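# Sort CO2 cylinders by weight into bin or tray

## Task

Weigh each CO2 cylinder on the scale and compare it with the weight printed on it. Any cylinder reading over 2 g under its printed weight goes into the scrap bin; releasing it from just above the bin rim is allowed. Every other cylinder must lie flat on the floor of the tray. At the end the gripper must be open and moved away, with nothing relying on the robot to stay in place. After the robot is removed no cylinder may fall, or the task fails.

## Robot and tools

ROBOT. There is one arm with seven revolute joints and a parallel two-finger gripper. Joint order, also used as column order everywhere: waist, shoulder, upper arm roll, elbow, forearm roll, wrist pitch, wrist roll. Nominal ranges in radians: waist -6.283..6.283, shoulder -2.059..2.094, upper arm roll -6.283..6.283, elbow -0.192..3.927, forearm roll -6.283..6.283, wrist pitch -1.693..3.142, wrist roll -6.283..6.283. The true end of each joint may differ from these by up to 0.010 rad either way.

FRAME. The scene frame has its origin on the table surface under the arm base, +z up, +y to the left when facing along +x. The base itself may be slightly tilted. Reported hand position is in metres and can be off, more so when the arm is stretched out. end_effector_position is the point midway between the finger pads when closed, roughly 2 cm behind the fingertips; closing pushes the tips about 10 mm further along the gripper +z axis (the direction the fingers point). The fingers close along the gripper y axis. Orientation is given as a wxyz quaternion.

execute_actions. Argument actions is a list holding at most one entry. An empty list just reports the state (with pictures). An entry with rows is a motion: rows is a list of 1 to 15 rows, steps is 1 to 15 (default 15), each step lasting 1/30 s; a motion needs at least 5 steps. One row is used per step and the final row repeats if rows run out. An entry with only steps (up to 300) is a wait: nothing new is commanded and it returns once that many steps have elapsed since the previous result, thinking time included. Optional pictures: true adds camera images; otherwise images come only with an empty list. A refused call sends nothing to the robot.

ROW LAYOUT. Each row has 8 numbers, each within -1..1, for the single arm. Numbers 1 to 7 are joint offsets in the joint order above, scaled so 1.0 equals 2.036 rad. They are offsets measured from the joint angles printed in the latest result that listed them; before any result in the current scene lists them, and for second and later calls made within one reply, they are measured from the pose the arm has when the action begins. They are never relative to the previous row. Number 8 is the gripper opening, an absolute command: +1 fully open (0.084 m gap), -1 closed. An all-zero offset row is not a hold-still command; it steers back to the reference angles. A request pushing a joint more than 0.010 rad beyond its stated end is refused. A request beyond the real end, and beyond where the joint now sits, is clipped to that end and reported as "joint sent to its limit" (possibly referring to an earlier action still running); absence of that message does not prove there is room left.

MOTION LIMITS. Joint targets move at most 3.14 rad/s, take 0.16 s to accelerate from rest, and are slowed together so all joints arrive at once. Each step the target stays within 0.623 rad of the measured angle, and targets that would shift the hand over 70 mm from its measured spot are pulled back. Large moves therefore need several calls. The simulation keeps running while you think: the arm continues toward the last row sent until it nearly stops or a step is HELD. Each result is captured 5 steps before its action ends; those remaining steps run afterwards.

RESULT LINES. The state line gives pose and linear/angular velocities. Joint positions and Joint velocities list the seven joints (rad, rad/s) and then the finger gap (m, m/s). grip_measured is the measured opening on the same -1..1 scale as your command. HELD marks steps where your row was partly or wholly not sent. "joint command not followed" means the clearance check altered or blocked targets; mounting blocks and posts count as part of the arm. MOTOR HOT appears from 65 °C; at 80 °C an OVER-TEMPERATURE FAULT brakes the arm until it cools. Holding loads heats motors, even while idle.

GRIPPING. To hold something, keep commanding an opening well under grip_measured; a larger gap between them squeezes harder, up to about 24 N per pad for parts up to roughly 6 cm wide. Closing quickly can overshoot and even spring the fingers open. Re-sending the grip_measured value still presses lightly on parts up to 6 cm, less for wider ones, which may slip. Brief external tugs on held parts or shoves to loose ones can occur.

TORQUE FAULT. If contact torque reaches a joint's load limit (N m: waist 47.5, shoulder 47.5, upper arm roll 28.5, elbow 28.5, forearm roll 28.5, wrist pitch 19, wrist roll 19; carried weight counts), the arm halts, backs that joint off slightly, stays put 10 s and drops the remainder of the call.

zoom_image. Arguments camera (cam_high, cam_low or cam_wrist) and region [x0, y0, x1, y1] in that camera's pixels, origin top-left, at most 504 by 504. It enlarges that part of the newest image, e.g. to read stamped weights or the scale display. All cameras are 896x504; calibration (intrinsics, distortion, world-to-camera transform) was given, fixed cameras may be off by a couple of degrees and millimetres, and the wrist camera pose follows the joint readings.

finished_scene. Argument scene: the number of the current scene. Replying without any tool call ends everything.

AVOID. Knocking or placing anything off the table ends the scene. Also avoid drops (other than releasing reject cylinders just above the bin rim), slipping grips, slams, hard impacts, forceful pushing, and leaving cylinders propped against the gripper. Release, retreat, and confirm everything is stable before finishing.

Each tool is called after "Emit:" by a JSON object that holds its "api" and its "payload", one argument or row to a line.

## Session

Emit:
{"api": "execute_actions", "payload": {
  "actions": []
}}

Scene clock: 0.00 s of 9600.00 s.
end_effector_position=(+0.0998, -0.3081, +0.3968) grip_measured=+1.00 end_effector_quat_wxyz=(-0.073, +0.804, +0.512, +0.293) end_effector_velocity=(+0.000, -0.000, -0.000) end_effector_angular_velocity=(-0.001, +0.001, +0.002)
Joint positions: [-2.091 -0.101 -0.077  1.074  0.474  2.077  2.669  0.084]
Joint velocities: [-0.    -0.002  0.001 -0.001  0.    -0.001 -0.    -0.   ]
Motor temperatures (°C, as the motors report them): [33 33 40 35 35 35 36]

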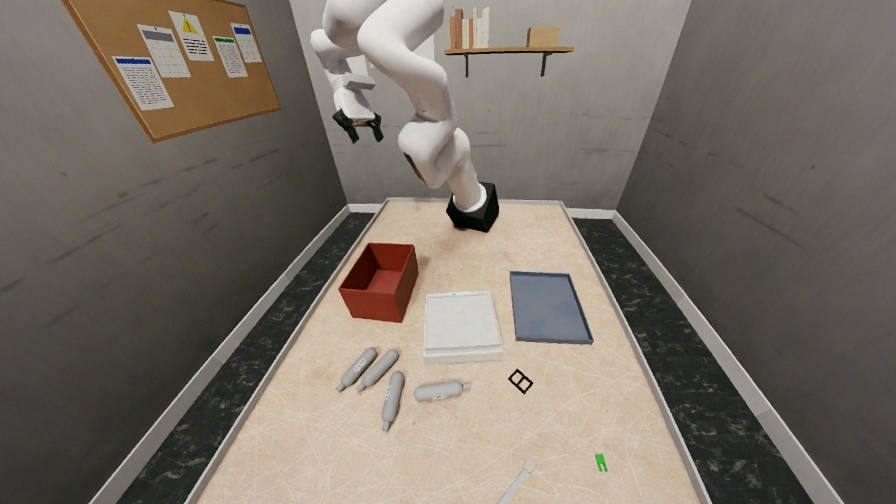

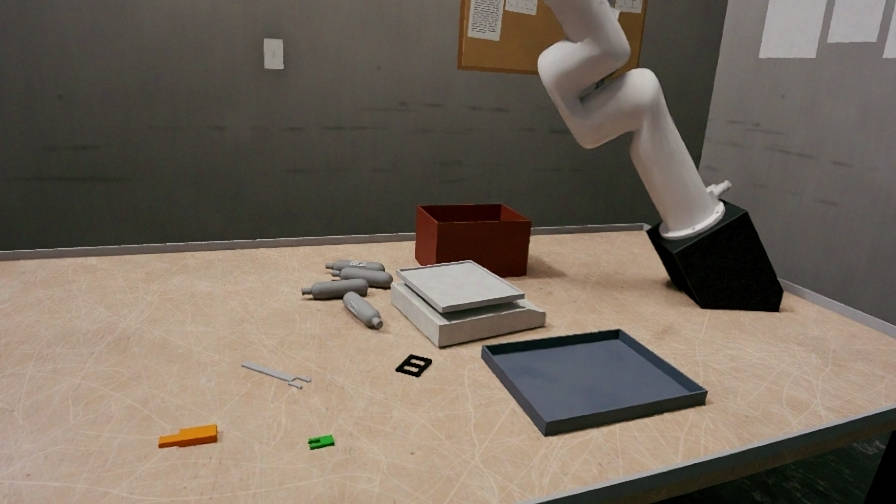

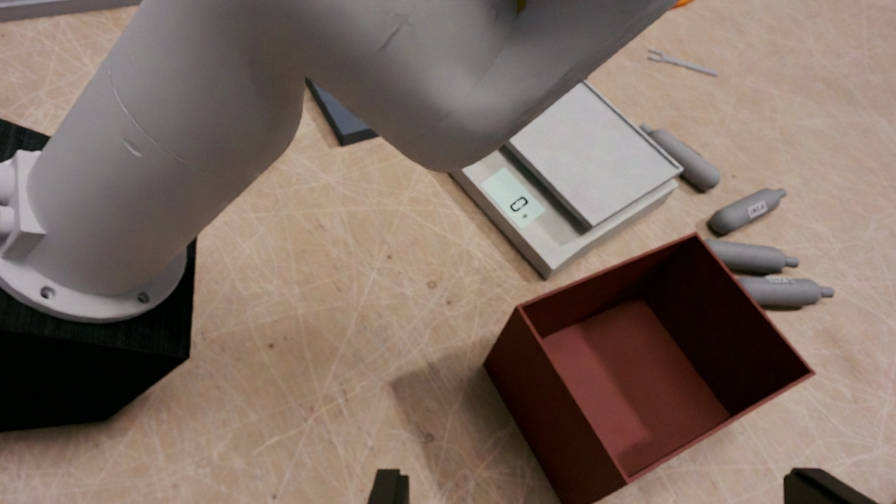

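Emit:
{"api": "zoom_image", "payload": {
  "camera": "cam_high",
  "region": [320, 230, 620, 450]
}}

Emit:
{"api": "zoom_image", "payload": {
  "camera": "cam_wrist",
  "region": [600, 100, 896, 330]
}}

Emit:
{"api": "execute_actions", "payload": {
  "actions": [
    {"rows":[[0,0,0.0378,0,-0.2328,0,0,1]],"steps":15}
  ]
}}

Emit:
{"api": "execute_actions", "payload": {
  "actions": [
    {"steps":30}
  ]
}}

Region (320, 230, 620, 450) of cam_high's 896x504 image, scaled by 1.680, with more detail than that image has; it fills the top 370 rows of this view, and the rest is white.

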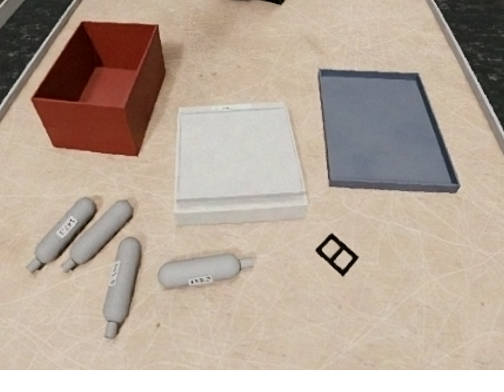

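Region (600, 100, 896, 330) of cam_wrist's 896x504 image, scaled by 1.703, with more detail than that image has.

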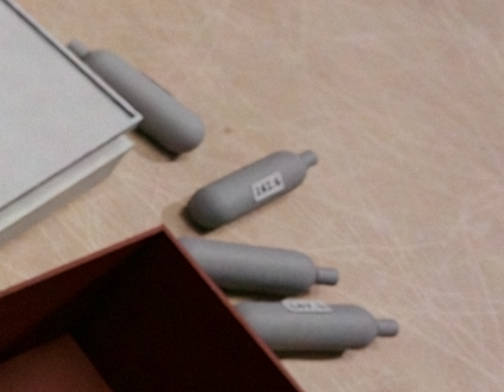

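Scene clock: 0.70 s of 9600.00 s.
end_effector_position=(+0.0456, -0.2417, +0.4169) grip_measured=+1.00 end_effector_quat_wxyz=(-0.284, +0.784, +0.481, +0.270) end_effector_velocity=(-0.136, +0.134, +0.103) end_effector_angular_velocity=(+0.813, +0.633, +0.259)
Joint positions: [-2.091 -0.101 -0.012  1.074  0.077  2.077  2.669  0.084]
Joint velocities: [-0.001 -0.002  0.157  0.006 -0.98  -0.002 -0.001  0.   ]
Motor temperatures (°C, as the motors report them): [33 33 40 35 35 35 36]
Steps of this call (steps 1 to 11: nothing new was sent; steps 12 to 21: the first 10 steps of this action). Readings (joint positions):
12: [-2.091 -0.101 -0.077 1.074 0.474 2.077 2.669]
13: [-2.091 -0.102 -0.076 1.074 0.468 2.077 2.669]
15: [-2.091 -0.102 -0.069 1.075 0.421 2.077 2.669]
19: [-2.091 -0.101 -0.028 1.074 0.173 2.077 2.669]
21: the state above

Scene clock: 1.70 s of 9600.00 s.
end_effector_position=(+0.0350, -0.2317, +0.4259) grip_measured=+1.00 end_effector_quat_wxyz=(-0.324, +0.777, +0.473, +0.263) end_effector_velocity=(+0.000, -0.000, -0.001) end_effector_angular_velocity=(+0.002, +0.000, +0.002)
Joint positions: [-2.091 -0.101 -0.     1.074  0.     2.077  2.669  0.084]
Joint velocities: [-0.    -0.     0.003 -0.002 -0.    -0.002  0.    -0.   ]
Motor temperatures (°C, as the motors report them): [33 33 40 36 35 35 36]
Kept back: nothing.
Steps of this call (steps 1 to 5: the last 5 steps of your previous action; steps 6 to 30: the robot went on to your last target). Readings (joint positions):
1: [-2.091 -0.101 -0.008 1.074 0.051 2.077 2.669]
2: [-2.091 -0.101 -0.006 1.074 0.034 2.077 2.669]
4: [-2.091 -0.102 -0.003 1.074 0.016 2.077 2.669]
8: [-2.091 -0.102 -0.001 1.074 0.004 2.077 2.669]
30: the state above
The arm was judged still, so your last target was given up. Only a new action makes it travel on or press farther. Fingers that are still opening or closing keep moving.

Emit:
{"api": "execute_actions", "payload": {
  "actions": [
    {"rows":[[0.6,0,0,0,-0.1,-0.4,-0.3,1]],"steps":15}
  ]
}}

Emit:
{"api": "execute_actions", "payload": {
  "actions": [
    {"steps":30}
  ]
}}

Scene clock: 3.77 s of 9600.00 s.
end_effector_position=(+0.0202, -0.3163, +0.3729) grip_measured=+1.00 end_effector_quat_wxyz=(-0.389, +0.576, +0.694, +0.187) end_effector_velocity=(+0.065, -0.360, -0.230) end_effector_angular_velocity=(+0.238, -0.307, +2.270)
Joint positions: [-1.78  -0.101  0.001  1.075 -0.087  1.767  2.406  0.084]
Joint velocities: [ 1.217 -0.    -0.01   0.002 -0.259 -1.124 -0.771  0.   ]
Motor temperatures (°C, as the motors report them): [33 33 40 36 35 35 36]
Steps of this call (steps 1 to 52: nothing new was sent; steps 53 to 62: the first 10 steps of this action). Readings (joint positions):
53: [-2.091 -0.102 -0.000 1.074 0.000 2.077 2.668]
54: [-2.086 -0.102 -0.001 1.074 -0.002 2.071 2.663]
56: [-2.042 -0.102 -0.006 1.074 -0.018 2.023 2.616]
60: [-1.863 -0.101 0.001 1.074 -0.068 1.848 2.463]
62: the state above

Scene clock: 4.77 s of 9600.00 s.
end_effector_position=(+0.2658, -0.4153, +0.1792) grip_measured=+1.00 end_effector_quat_wxyz=(-0.380, -0.072, +0.915, +0.112) end_effector_velocity=(+0.010, -0.000, -0.006) end_effector_angular_velocity=(+0.009, -0.017, +0.039)
Joint positions: [-0.875 -0.102 -0.002  1.074 -0.203  1.265  2.059  0.084]
Joint velocities: [ 0.03   0.001 -0.007  0.001 -0.004 -0.02  -0.012 -0.   ]
Motor temperatures (°C, as the motors report them): [33 33 41 36 35 35 36]
Kept back: nothing.
Steps of this call (steps 1 to 5: the last 5 steps of your previous action; steps 6 to 30: the robot went on to your last target). Readings (joint positions):
1: [-1.740 -0.101 0.001 1.075 -0.096 1.731 2.382]
2: [-1.699 -0.101 0.001 1.075 -0.103 1.698 2.359]
4: [-1.618 -0.101 0.001 1.075 -0.117 1.639 2.318]
8: [-1.461 -0.101 0.001 1.075 -0.138 1.546 2.254]
30: the state above

Emit:
{"api": "execute_actions", "payload": {
  "actions": [
    {"rows":[[0,0,0,0,-0.07,-0.3,-0.26,1],[0,0,0,0,-0.07,-0.3,-0.26,1],[0,0,0,0,-0.07,-0.3,-0.26,1],[0,0,0,0,-0.07,-0.3,-0.26,1],[0,0,0,0,-0.07,-0.3,-0.26,1],[0,0,0,0,-0.07,-0.3,-0.26,1],[0,0,0,0,-0.07,-0.3,-0.26,1],[0,0,0,0,-0.07,-0.3,-0.26,1],[0,0,0,0,-0.07,-0.3,-0.26,1],[0,0,0,0,-0.07,-0.3,-0.26,1],[0.516,-0.008,0,0.012,-0.07,-0.3,-0.26,1]],"steps":15}
  ]
}}

Emit:
{"api": "execute_actions", "payload": {
  "actions": [
    {"steps":45}
  ],
  "pictures": true
}}

Scene clock: 5.30 s of 9600.00 s.
end_effector_position=(+0.3297, -0.5014, +0.1694) grip_measured=+1.00 end_effector_quat_wxyz=(-0.307, -0.323, +0.895, -0.005) end_effector_velocity=(+0.336, -0.338, +0.028) end_effector_angular_velocity=(-0.153, -0.612, +2.506)
Joint positions: [-0.873 -0.102 -0.002  1.075 -0.298  0.858  1.707  0.084]
Joint velocities: [-0.012 -0.001 -0.006  0.003 -0.424 -1.804 -1.564 -0.   ]
Motor temperatures (°C, as the motors report them): [33 33 41 36 35 35 36]
Steps of this call (steps 1 to 6: the robot went on to your last target; steps 7 to 16: the first 10 steps of this action). Readings (joint positions):
7: [-0.871 -0.102 -0.001 1.074 -0.203 1.263 2.058]
8: [-0.870 -0.102 -0.001 1.074 -0.205 1.257 2.053]
10: [-0.871 -0.101 -0.001 1.073 -0.216 1.209 2.011]
14: [-0.872 -0.101 -0.002 1.074 -0.269 0.981 1.814]
16: the state above

Scene clock: 6.80 s of 9600.00 s.
end_effector_position=(+0.6633, -0.0571, +0.1197) grip_measured=+1.00 end_effector_quat_wxyz=(+0.001, +0.796, -0.605, -0.000) end_effector_velocity=(+0.000, +0.010, +0.001) end_effector_angular_velocity=(+0.011, -0.001, +0.016)
Joint positions: [ 0.172 -0.118 -0.005  1.098 -0.346  0.654  1.53   0.084]
Joint velocities: [ 0.023  0.002 -0.004  0.     0.     0.    -0.001  0.   ]
Motor temperatures (°C, as the motors report them): [33 33 41 37 35 35 36]
Kept back: nothing.
Steps of this call (steps 1 to 5: the last 5 steps of your previous action; steps 6 to 45: the robot went on to your last target). Readings (joint positions):
1: [-0.873 -0.102 -0.002 1.075 -0.311 0.801 1.658]
2: [-0.869 -0.102 -0.003 1.075 -0.321 0.754 1.617]
4: [-0.833 -0.103 -0.009 1.078 -0.326 0.705 1.579]
8: [-0.715 -0.106 -0.002 1.080 -0.329 0.706 1.576]
45: the state above
camera_calibration (this result's frames):
cam_wrist: T_world_to_cam=[[-0.963679, -0.266646, 0.0149196, 0.656157], [-0.266496, 0.96377, 0.0113176, 0.298786], [-0.0173968, 0.0069305, -0.999825, 0.263718], [0, 0, 0, 1]] pos_world=[0.716538, -0.114827, 0.2505]

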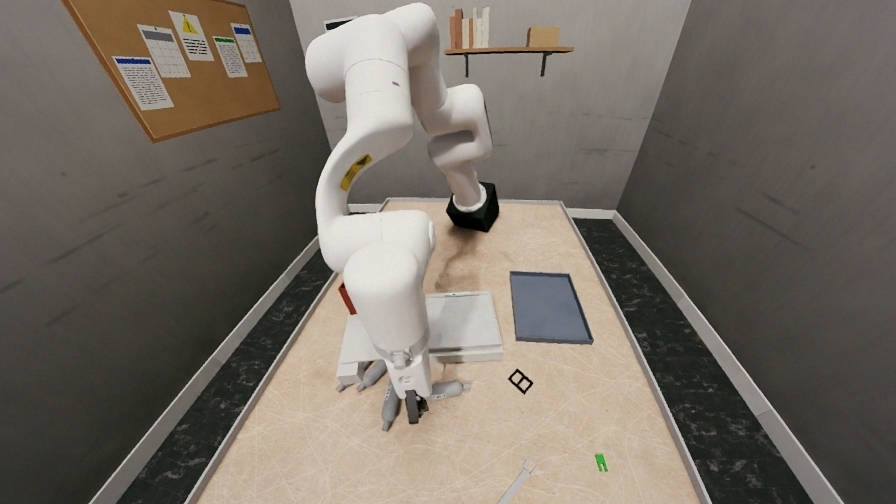

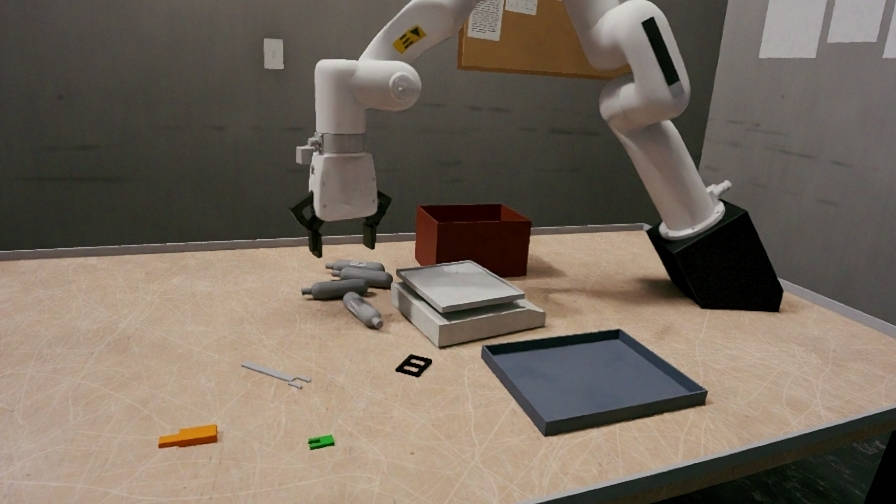

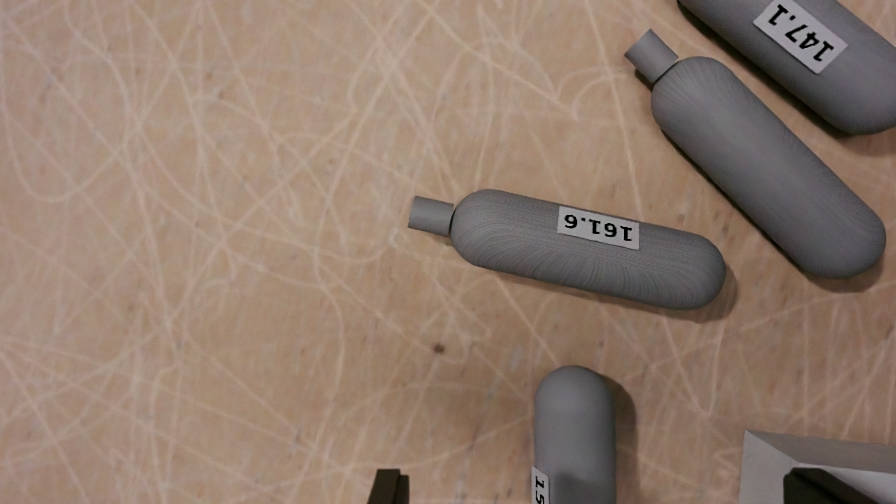

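Emit:
{"api": "execute_actions", "payload": {
  "actions": [
    {"rows":[[-0.0098,0.0958,0.002,-0.026,-0.0727,-0.116,0.0786,0.35]],"steps":15}
  ]
}}

Emit:
{"api": "execute_actions", "payload": {
  "actions": [
    {"steps":20}
  ],
  "pictures": true
}}

Scene clock: 7.80 s of 9600.00 s.
end_effector_position=(+0.6345, -0.0314, +0.0277) grip_measured=+0.34 end_effector_quat_wxyz=(+0.006, +0.799, -0.602, -0.006) end_effector_velocity=(-0.050, +0.041, -0.120) end_effector_angular_velocity=(+0.042, +0.003, +0.003)
Joint positions: [ 0.154  0.064 -0.001  1.043 -0.478  0.446  1.673  0.059]
Joint velocities: [-0.031  0.255  0.003 -0.073 -0.195 -0.314  0.214  0.   ]
Motor temperatures (°C, as the motors report them): [33 33 41 37 35 35 36]
Steps of this call (steps 1 to 15: the robot went on to your last target; steps 16 to 20: nothing new was sent; steps 21 to 30: the first 10 steps of this action). Readings (joint positions):
21: [0.176 -0.118 -0.002 1.098 -0.346 0.654 1.530]
22: [0.175 -0.115 -0.002 1.098 -0.349 0.648 1.534]
24: [0.171 -0.083 -0.002 1.094 -0.378 0.601 1.565]
28: [0.158 0.033 -0.001 1.054 -0.457 0.478 1.650]
30: the state above

Scene clock: 8.47 s of 9600.00 s.
end_effector_position=(+0.6379, -0.0293, +0.0240) grip_measured=+0.34 end_effector_quat_wxyz=(-0.001, +0.798, -0.603, -0.001) end_effector_velocity=(-0.001, -0.000, -0.001) end_effector_angular_velocity=(-0.000, +0.003, -0.001)
Joint positions: [ 0.152  0.077 -0.001  1.045 -0.493  0.418  1.69   0.059]
Joint velocities: [-0.     0.001 -0.    -0.001  0.001  0.001 -0.    -0.   ]
Motor temperatures (°C, as the motors report them): [33 33 41 37 35 35 36]
Kept back: nothing.
Steps of this call (steps 1 to 5: the last 5 steps of your previous action; steps 6 to 20: the robot went on to your last target). Readings (joint positions):
1: [0.153 0.070 -0.001 1.042 -0.483 0.437 1.679]
2: [0.153 0.072 -0.001 1.044 -0.486 0.431 1.682]
4: [0.152 0.073 -0.001 1.047 -0.490 0.423 1.687]
8: [0.152 0.074 -0.001 1.047 -0.493 0.419 1.689]
20: the state above
camera_calibration (this result's frames):
cam_wrist: T_world_to_cam=[[-0.962308, -0.27171, 0.0117374, 0.639541], [-0.271527, 0.962312, 0.0150875, 0.269425], [-0.0153945, 0.0113318, -0.999817, 0.166222], [0, 0, 0, 1]] pos_world=[0.69115, -0.087385, 0.15462]

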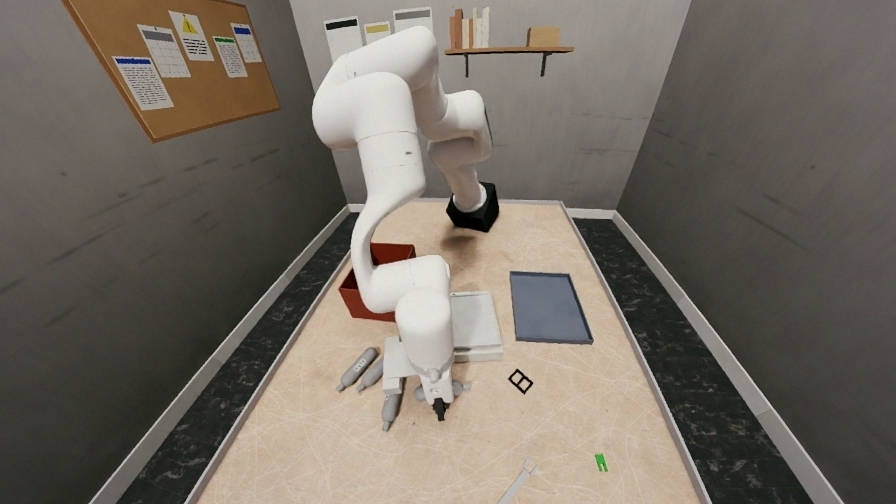

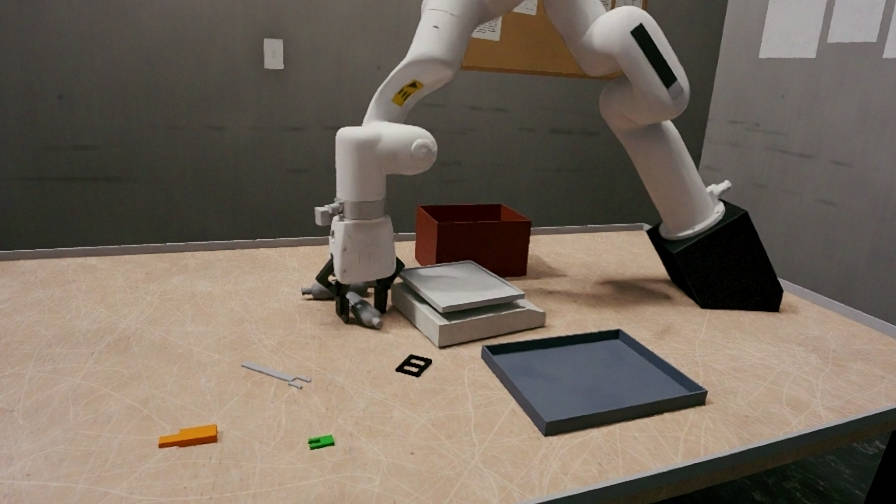

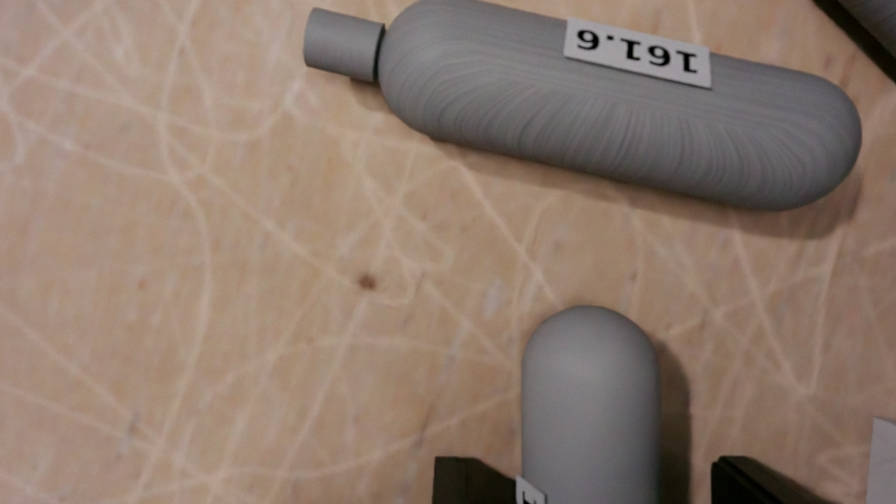

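Emit:
{"api": "execute_actions", "payload": {
  "actions": [
    {"rows":[[0,0,0,0,0,0,0,0.1],[0,0,0,0,0,0,0,-0.1],[0,0,0,0,0,0,0,-0.25],[0,0,0,0,0,0,0,-0.4],[0,0,0,0,0,0,0,-0.6],[0,0,0,0,0,0,0,-0.8]],"steps":15}
  ]
}}

Emit:
{"api": "execute_actions", "payload": {
  "actions": [
    {"rows":[[0.012,-0.11,0,0.026,0.075,0.125,-0.0786,-0.8]],"steps":15}
  ]
}}

Emit:
{"api": "execute_actions", "payload": {
  "actions": [
    {"steps":12}
  ]
}}

Scene clock: 9.27 s of 9600.00 s.
end_effector_position=(+0.6379, -0.0293, +0.0240) grip_measured=-0.33 end_effector_quat_wxyz=(-0.001, +0.798, -0.603, -0.001) end_effector_velocity=(+0.000, +0.001, +0.000) end_effector_angular_velocity=(+0.001, -0.001, -0.001)
Joint positions: [ 0.152  0.077 -0.001  1.045 -0.493  0.418  1.69   0.03 ]
Joint velocities: [ 0.    -0.     0.001  0.     0.002 -0.    -0.    -0.   ]
Motor temperatures (°C, as the motors report them): [33 33 41 37 35 35 36]
Steps of this call (steps 1 to 14: the robot went on to your last target; steps 15 to 24: the first 10 steps of this action). Readings (joint positions):
15: [0.152 0.077 -0.001 1.045 -0.494 0.418 1.690]
16: [0.152 0.077 -0.001 1.045 -0.494 0.418 1.690]
18: [0.152 0.077 -0.001 1.045 -0.494 0.418 1.690]
22: [0.152 0.077 -0.001 1.045 -0.494 0.418 1.690]
24: the state above

Scene clock: 9.77 s of 9600.00 s.
end_effector_position=(+0.6693, -0.0551, +0.1242) grip_measured=-0.33 end_effector_quat_wxyz=(-0.005, +0.794, -0.607, +0.011) end_effector_velocity=(+0.061, -0.041, +0.236) end_effector_angular_velocity=(+0.047, -0.117, -0.017)
Joint positions: [ 0.173 -0.124 -0.001  1.097 -0.361  0.636  1.552  0.03 ]
Joint velocities: [ 0.044 -0.433  0.003  0.132  0.258  0.419 -0.27  -0.   ]
Motor temperatures (°C, as the motors report them): [33 33 41 37 35 35 36]
Steps of this call (steps 1 to 5: the last 5 steps of your previous action; steps 6 to 15: the first 10 steps of this action, its rows measured from where the robot was after step 5). Readings (joint positions):
5: [0.152 0.077 -0.001 1.045 -0.493 0.418 1.690]
6: [0.152 0.077 -0.001 1.045 -0.493 0.419 1.690]
7: [0.152 0.074 -0.001 1.045 -0.490 0.425 1.686]
9: [0.157 0.040 -0.001 1.048 -0.463 0.472 1.658]
13: [0.169 -0.080 -0.001 1.086 -0.388 0.593 1.580]
15: the state above

Scene clock: 10.17 s of 9600.00 s.
end_effector_position=(+0.6656, -0.0562, +0.1331) grip_measured=-0.33 end_effector_quat_wxyz=(-0.003, +0.796, -0.606, +0.003) end_effector_velocity=(+0.004, -0.000, +0.007) end_effector_angular_velocity=(+0.002, -0.010, -0.002)
Joint positions: [ 0.176 -0.146 -0.001  1.098 -0.341  0.672  1.53   0.03 ]
Joint velocities: [ 0.001 -0.008  0.002  0.007  0.005  0.006 -0.003  0.   ]
Motor temperatures (°C, as the motors report them): [33 33 41 37 35 35 36]
Kept back: nothing.
Steps of this call (steps 1 to 5: the last 5 steps of your previous action; steps 6 to 12: the robot went on to your last target). Readings (joint positions):
1: [0.174 -0.134 -0.001 1.100 -0.354 0.648 1.545]
2: [0.175 -0.140 -0.001 1.101 -0.350 0.656 1.540]
4: [0.176 -0.142 -0.001 1.097 -0.345 0.666 1.535]
8: [0.176 -0.144 -0.001 1.096 -0.342 0.672 1.531]
12: the state above

Emit:
{"api": "execute_actions", "payload": {
  "actions": [
    {"rows":[[0.0147,-0.179,0,-0.29,-0.078,-0.093,0.167,-0.8]],"steps":15}
  ]
}}

Emit:
{"api": "execute_actions", "payload": {
  "actions": [
    {"steps":25}
  ],
  "pictures": true
}}

Scene clock: 10.67 s of 9600.00 s.
end_effector_position=(+0.5735, -0.0398, +0.1315) grip_measured=-0.33 end_effector_quat_wxyz=(+0.001, +0.770, -0.637, +0.003) end_effector_velocity=(-0.406, +0.077, -0.023) end_effector_angular_velocity=(+0.021, +0.015, -0.322)
Joint positions: [ 0.194 -0.363 -0.001  0.747 -0.435  0.561  1.732  0.03 ]
Joint velocities: [ 0.073 -0.899 -0.001 -1.452 -0.39  -0.466  0.835  0.   ]
Motor temperatures (°C, as the motors report them): [33 33 41 37 35 35 36]
Steps of this call (steps 1 to 5: the robot went on to your last target; steps 6 to 15: the first 10 steps of this action). Readings (joint positions):
6: [0.176 -0.147 -0.001 1.098 -0.341 0.673 1.530]
7: [0.177 -0.150 -0.001 1.093 -0.342 0.670 1.534]
9: [0.179 -0.178 -0.001 1.048 -0.355 0.654 1.561]
13: [0.189 -0.302 -0.001 0.846 -0.409 0.592 1.675]
15: the state above

Scene clock: 11.50 s of 9600.00 s.
end_effector_position=(+0.5041, -0.0259, +0.1257) grip_measured=-0.33 end_effector_quat_wxyz=(-0.001, +0.754, -0.657, -0.001) end_effector_velocity=(-0.001, +0.000, -0.000) end_effector_angular_velocity=(+0.001, +0.000, -0.000)
Joint positions: [ 0.206 -0.51  -0.001  0.508 -0.5    0.483  1.87   0.03 ]
Joint velocities: [ 0.    -0.001  0.    -0.002  0.001 -0.001 -0.     0.   ]
Motor temperatures (°C, as the motors report them): [33 33 41 37 35 35 36]
Kept back: nothing.
Steps of this call (steps 1 to 5: the last 5 steps of your previous action; steps 6 to 25: the robot went on to your last target). Readings (joint positions):
1: [0.197 -0.393 -0.001 0.699 -0.448 0.545 1.760]
2: [0.199 -0.422 -0.001 0.651 -0.461 0.530 1.787]
4: [0.203 -0.471 -0.000 0.571 -0.482 0.506 1.832]
8: [0.206 -0.502 -0.001 0.520 -0.496 0.488 1.862]
25: the state above
camera_calibration (this result's frames):
cam_wrist: T_world_to_cam=[[-0.990903, -0.134075, 0.0116513, 0.528521], [-0.133896, 0.990883, 0.0149458, 0.159592], [-0.013549, 0.0132498, -0.99982, 0.264922], [0, 0, 0, 1]] pos_world=[0.548671, -0.0907852, 0.256331]

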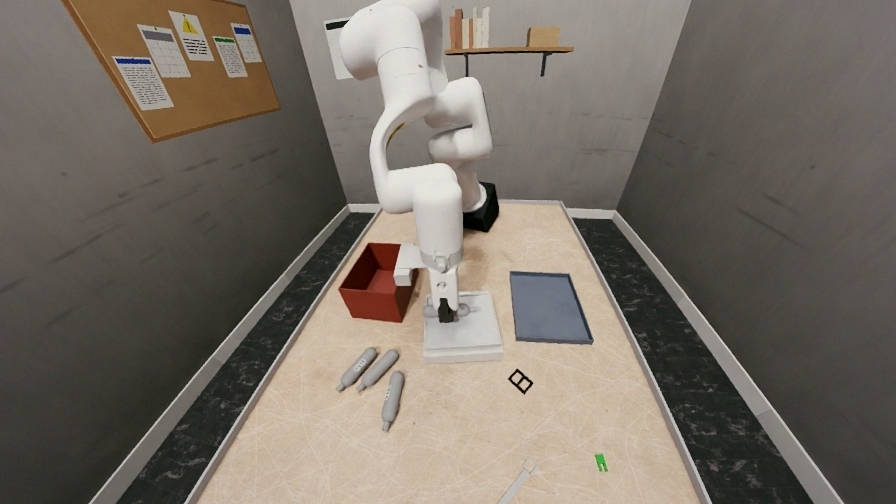

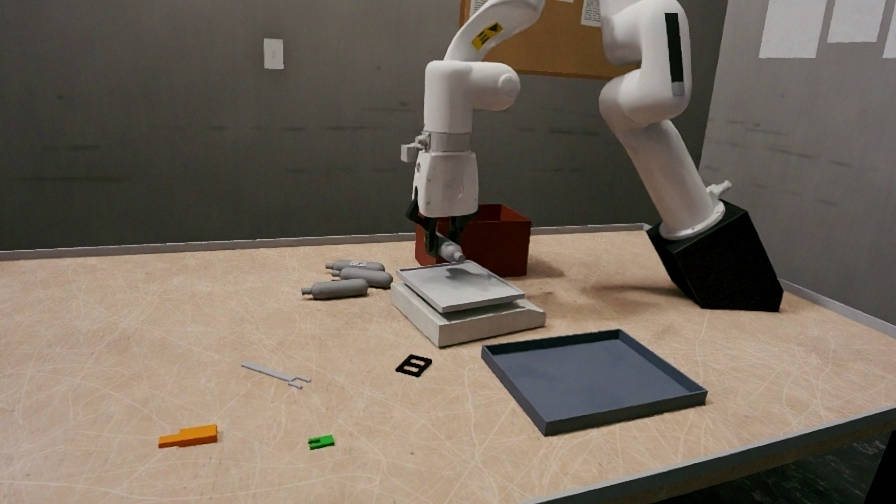

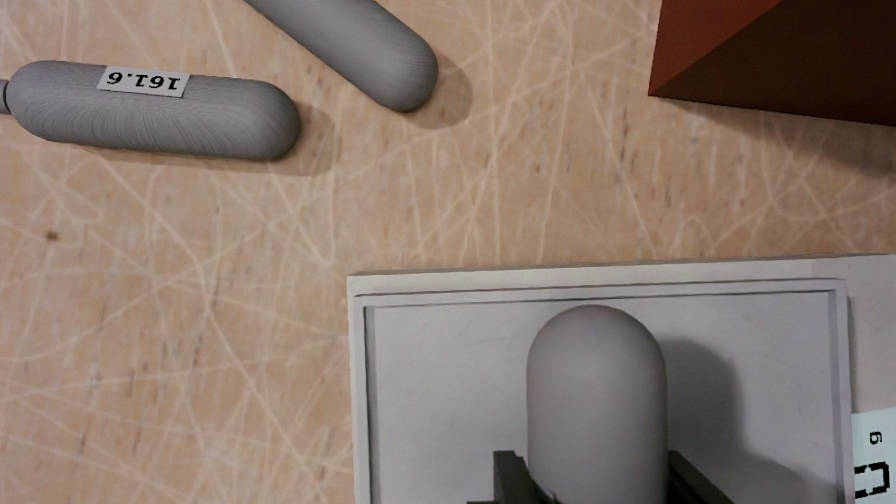

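Emit:
{"api": "execute_actions", "payload": {
  "actions": [
    {"rows":[[0.022,0,0,0,0,0,0.02,-0.8],[0.022,0,0,0,0,0,0.02,-0.8],[0.022,0,0,0,0,0,0.02,-0.8],[0.022,0,0,0,0,0,0.02,-0.8],[0.022,0,0,0,0,0,0.02,-0.8],[0.012,0.047,0,0,-0.039,-0.046,0.054,-0.8]],"steps":15}
  ]
}}

Emit:
{"api": "execute_actions", "payload": {
  "actions": [
    {"steps":20}
  ],
  "pictures": true
}}

Scene clock: 12.13 s of 9600.00 s.
end_effector_position=(+0.5047, -0.0033, +0.1123) grip_measured=-0.33 end_effector_quat_wxyz=(-0.014, +0.753, -0.658, -0.004) end_effector_velocity=(-0.091, +0.054, -0.184) end_effector_angular_velocity=(+0.018, +0.195, +0.083)
Joint positions: [ 0.236 -0.449 -0.001  0.509 -0.551  0.423  1.954  0.03 ]
Joint velocities: [-0.074  0.541 -0.004 -0.079 -0.371 -0.4    0.33   0.   ]
Motor temperatures (°C, as the motors report them): [33 33 41 38 35 35 36]
Steps of this call (steps 1 to 9: the robot went on to your last target; steps 10 to 19: the first 10 steps of this action). Readings (joint positions):
10: [0.206 -0.510 -0.001 0.507 -0.500 0.483 1.871]
11: [0.211 -0.510 -0.002 0.507 -0.500 0.483 1.876]
13: [0.233 -0.510 -0.002 0.508 -0.500 0.483 1.895]
17: [0.242 -0.492 0.000 0.509 -0.518 0.461 1.924]
19: the state above

Scene clock: 12.80 s of 9600.00 s.
end_effector_position=(+0.5022, +0.0010, +0.1021) grip_measured=-0.33 end_effector_quat_wxyz=(-0.015, +0.754, -0.656, -0.006) end_effector_velocity=(-0.001, -0.000, -0.001) end_effector_angular_velocity=(-0.001, +0.003, -0.000)
Joint positions: [ 0.231 -0.415 -0.001  0.508 -0.579  0.389  1.98   0.03 ]
Joint velocities: [ 0.     0.003 -0.001  0.    -0.     0.001  0.     0.   ]
Motor temperatures (°C, as the motors report them): [33 33 41 38 35 35 36]
Kept back: nothing.
Steps of this call (steps 1 to 5: the last 5 steps of your previous action; steps 6 to 20: the robot went on to your last target). Readings (joint positions):
1: [0.234 -0.434 -0.001 0.506 -0.561 0.412 1.963]
2: [0.232 -0.426 -0.001 0.505 -0.567 0.405 1.969]
4: [0.231 -0.419 -0.001 0.506 -0.574 0.397 1.975]
8: [0.231 -0.416 -0.001 0.508 -0.578 0.391 1.979]
20: the state above
camera_calibration (this result's frames):
cam_wrist: T_world_to_cam=[[-0.990609, -0.136716, -0.00164752, 0.531694], [-0.136664, 0.989728, 0.0419686, 0.131732], [-0.00410719, 0.0417996, -0.999118, 0.236183], [0, 0, 0, 1]] pos_world=[0.545674, -0.0675596, 0.231322]

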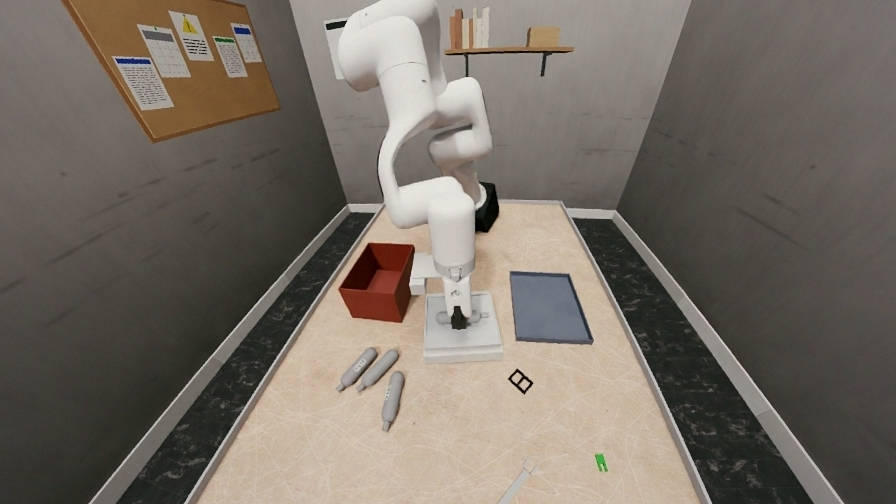

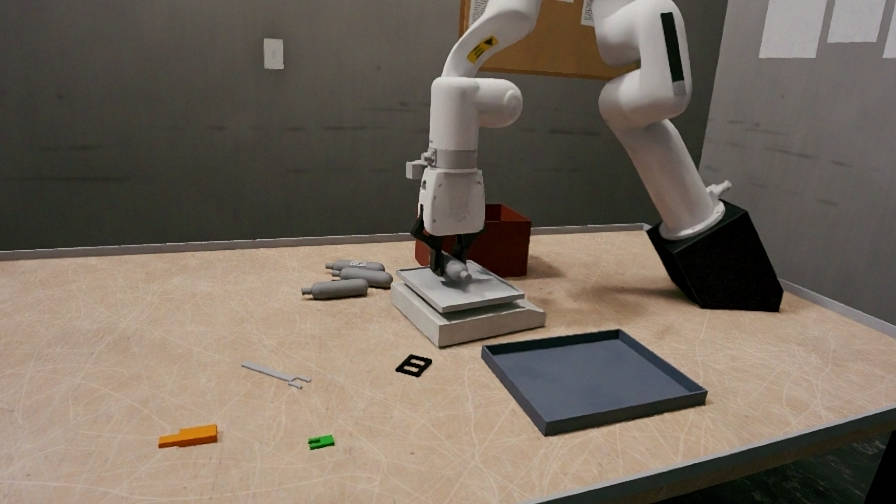

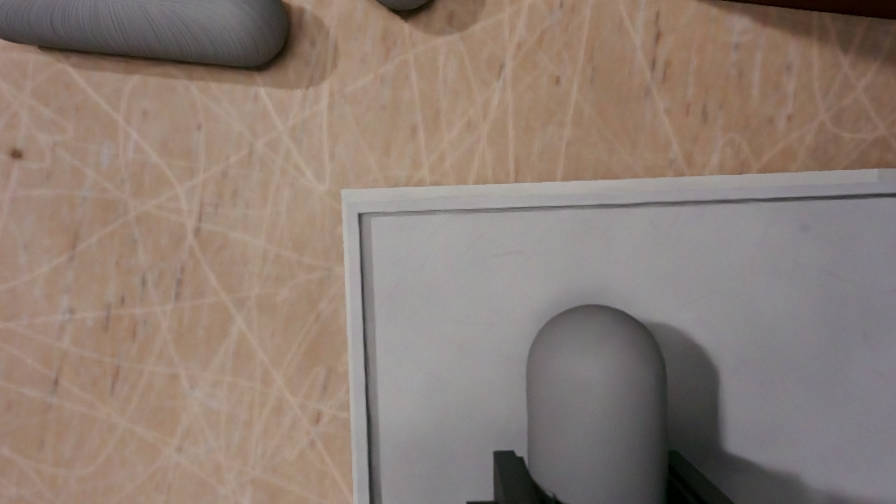

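Emit:
{"api": "zoom_image", "payload": {
  "camera": "cam_low",
  "region": [380, 220, 560, 350]
}}

Region (380, 220, 560, 350) of cam_low's 896x504 image, scaled by 2.800, with more detail than that image has.

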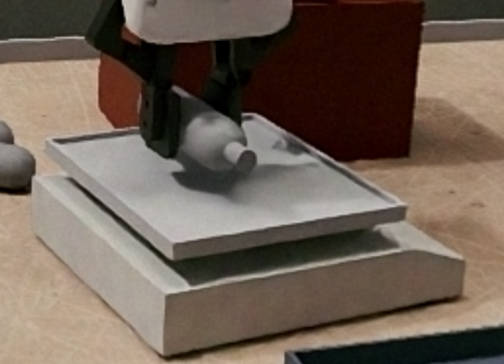

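Emit:
{"api": "execute_actions", "payload": {
  "actions": [
    {"rows":[[-0.008,0.031,0,0.002,-0.04,-0.028,0.036,-0.8]],"steps":15}
  ]
}}

Emit:
{"api": "execute_actions", "payload": {
  "actions": [
    {"steps":12}
  ],
  "pictures": true
}}

Emit:
{"api": "zoom_image", "payload": {
  "camera": "cam_low",
  "region": [380, 220, 560, 350]
}}

Scene clock: 13.47 s of 9600.00 s.
end_effector_position=(+0.4992, +0.0051, +0.0851) grip_measured=-0.33 end_effector_quat_wxyz=(-0.015, +0.755, -0.656, -0.005) end_effector_velocity=(+0.011, +0.003, -0.000) end_effector_angular_velocity=(+0.006, -0.032, -0.004)
Joint positions: [ 0.215 -0.354 -0.001  0.511 -0.657  0.335  2.05   0.03 ]
Joint velocities: [-0.006  0.017  0.001  0.014 -0.04  -0.034  0.037 -0.   ]
Motor temperatures (°C, as the motors report them): [33 33 41 38 35 35 36]
Steps of this call (steps 1 to 10: the robot went on to your last target; steps 11 to 20: the first 10 steps of this action). Readings (joint positions):
11: [0.230 -0.414 -0.001 0.508 -0.580 0.389 1.981]
12: [0.229 -0.411 -0.001 0.508 -0.585 0.385 1.986]
14: [0.223 -0.385 -0.001 0.512 -0.619 0.361 2.016]
18: [0.216 -0.356 -0.001 0.510 -0.653 0.339 2.047]
20: the state above

Scene clock: 13.87 s of 9600.00 s.
end_effector_position=(+0.4996, +0.0054, +0.0847) grip_measured=-0.33 end_effector_quat_wxyz=(-0.016, +0.755, -0.656, -0.005) end_effector_velocity=(-0.001, -0.000, -0.000) end_effector_angular_velocity=(+0.000, +0.002, -0.002)
Joint positions: [ 0.214 -0.352 -0.001  0.512 -0.661  0.332  2.053  0.03 ]
Joint velocities: [-0.     0.    -0.    -0.001  0.002  0.     0.     0.   ]
Motor temperatures (°C, as the motors report them): [33 33 41 38 35 35 36]
Kept back: nothing.
Steps of this call (steps 1 to 5: the last 5 steps of your previous action; steps 6 to 12: the robot went on to your last target). Readings (joint positions):
1: [0.215 -0.354 -0.001 0.512 -0.658 0.334 2.051]
2: [0.215 -0.353 -0.001 0.512 -0.659 0.334 2.052]
4: [0.215 -0.353 -0.001 0.512 -0.660 0.333 2.053]
8: [0.214 -0.352 -0.001 0.512 -0.660 0.333 2.053]
12: the state above
camera_calibration (this result's frames):
cam_wrist: T_world_to_cam=[[-0.990373, -0.138333, -0.00496791, 0.529902], [-0.13842, 0.989561, 0.0401099, 0.128753], [-0.000632465, 0.0404115, -0.999183, 0.216792], [0, 0, 0, 1]] pos_world=[0.54276, -0.0628672, 0.214083]

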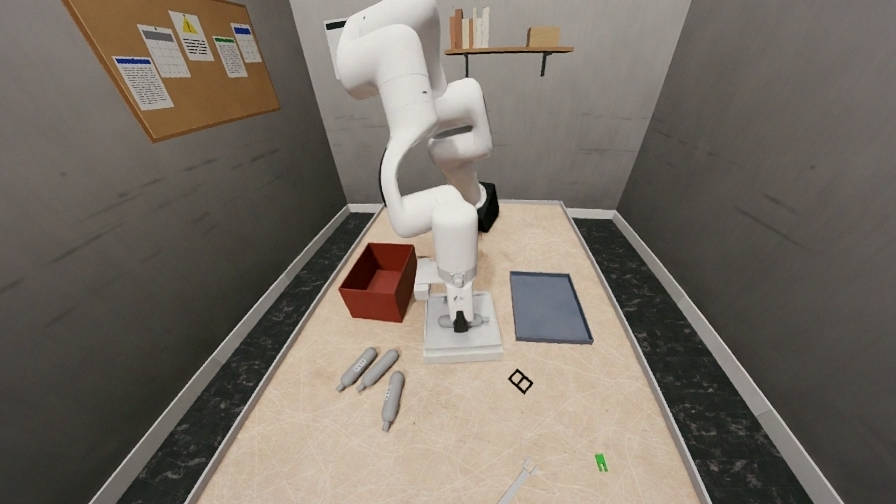

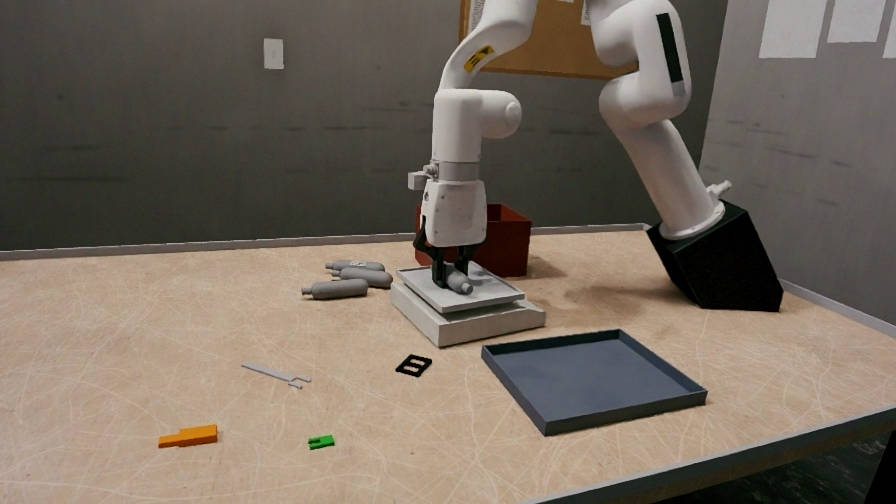

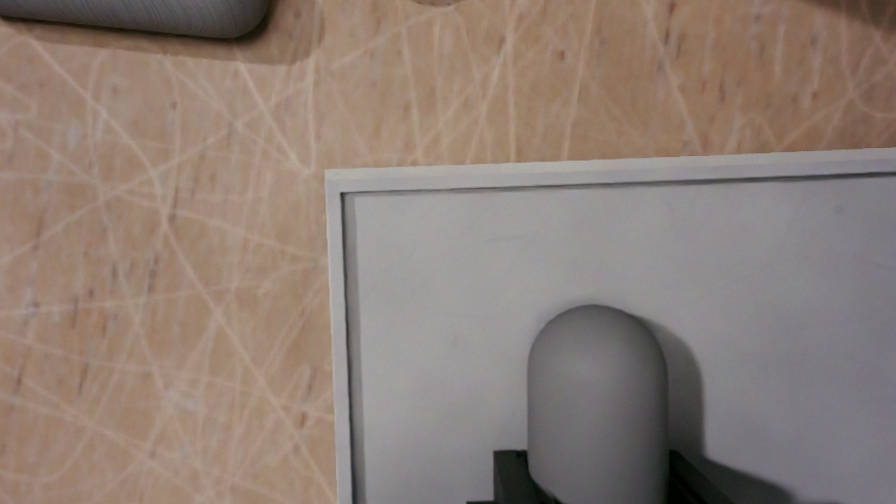

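Region (380, 220, 560, 350) of cam_low's 896x504 image, scaled by 2.800, with more detail than that image has.

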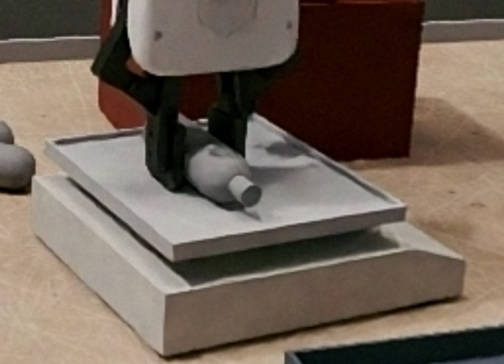

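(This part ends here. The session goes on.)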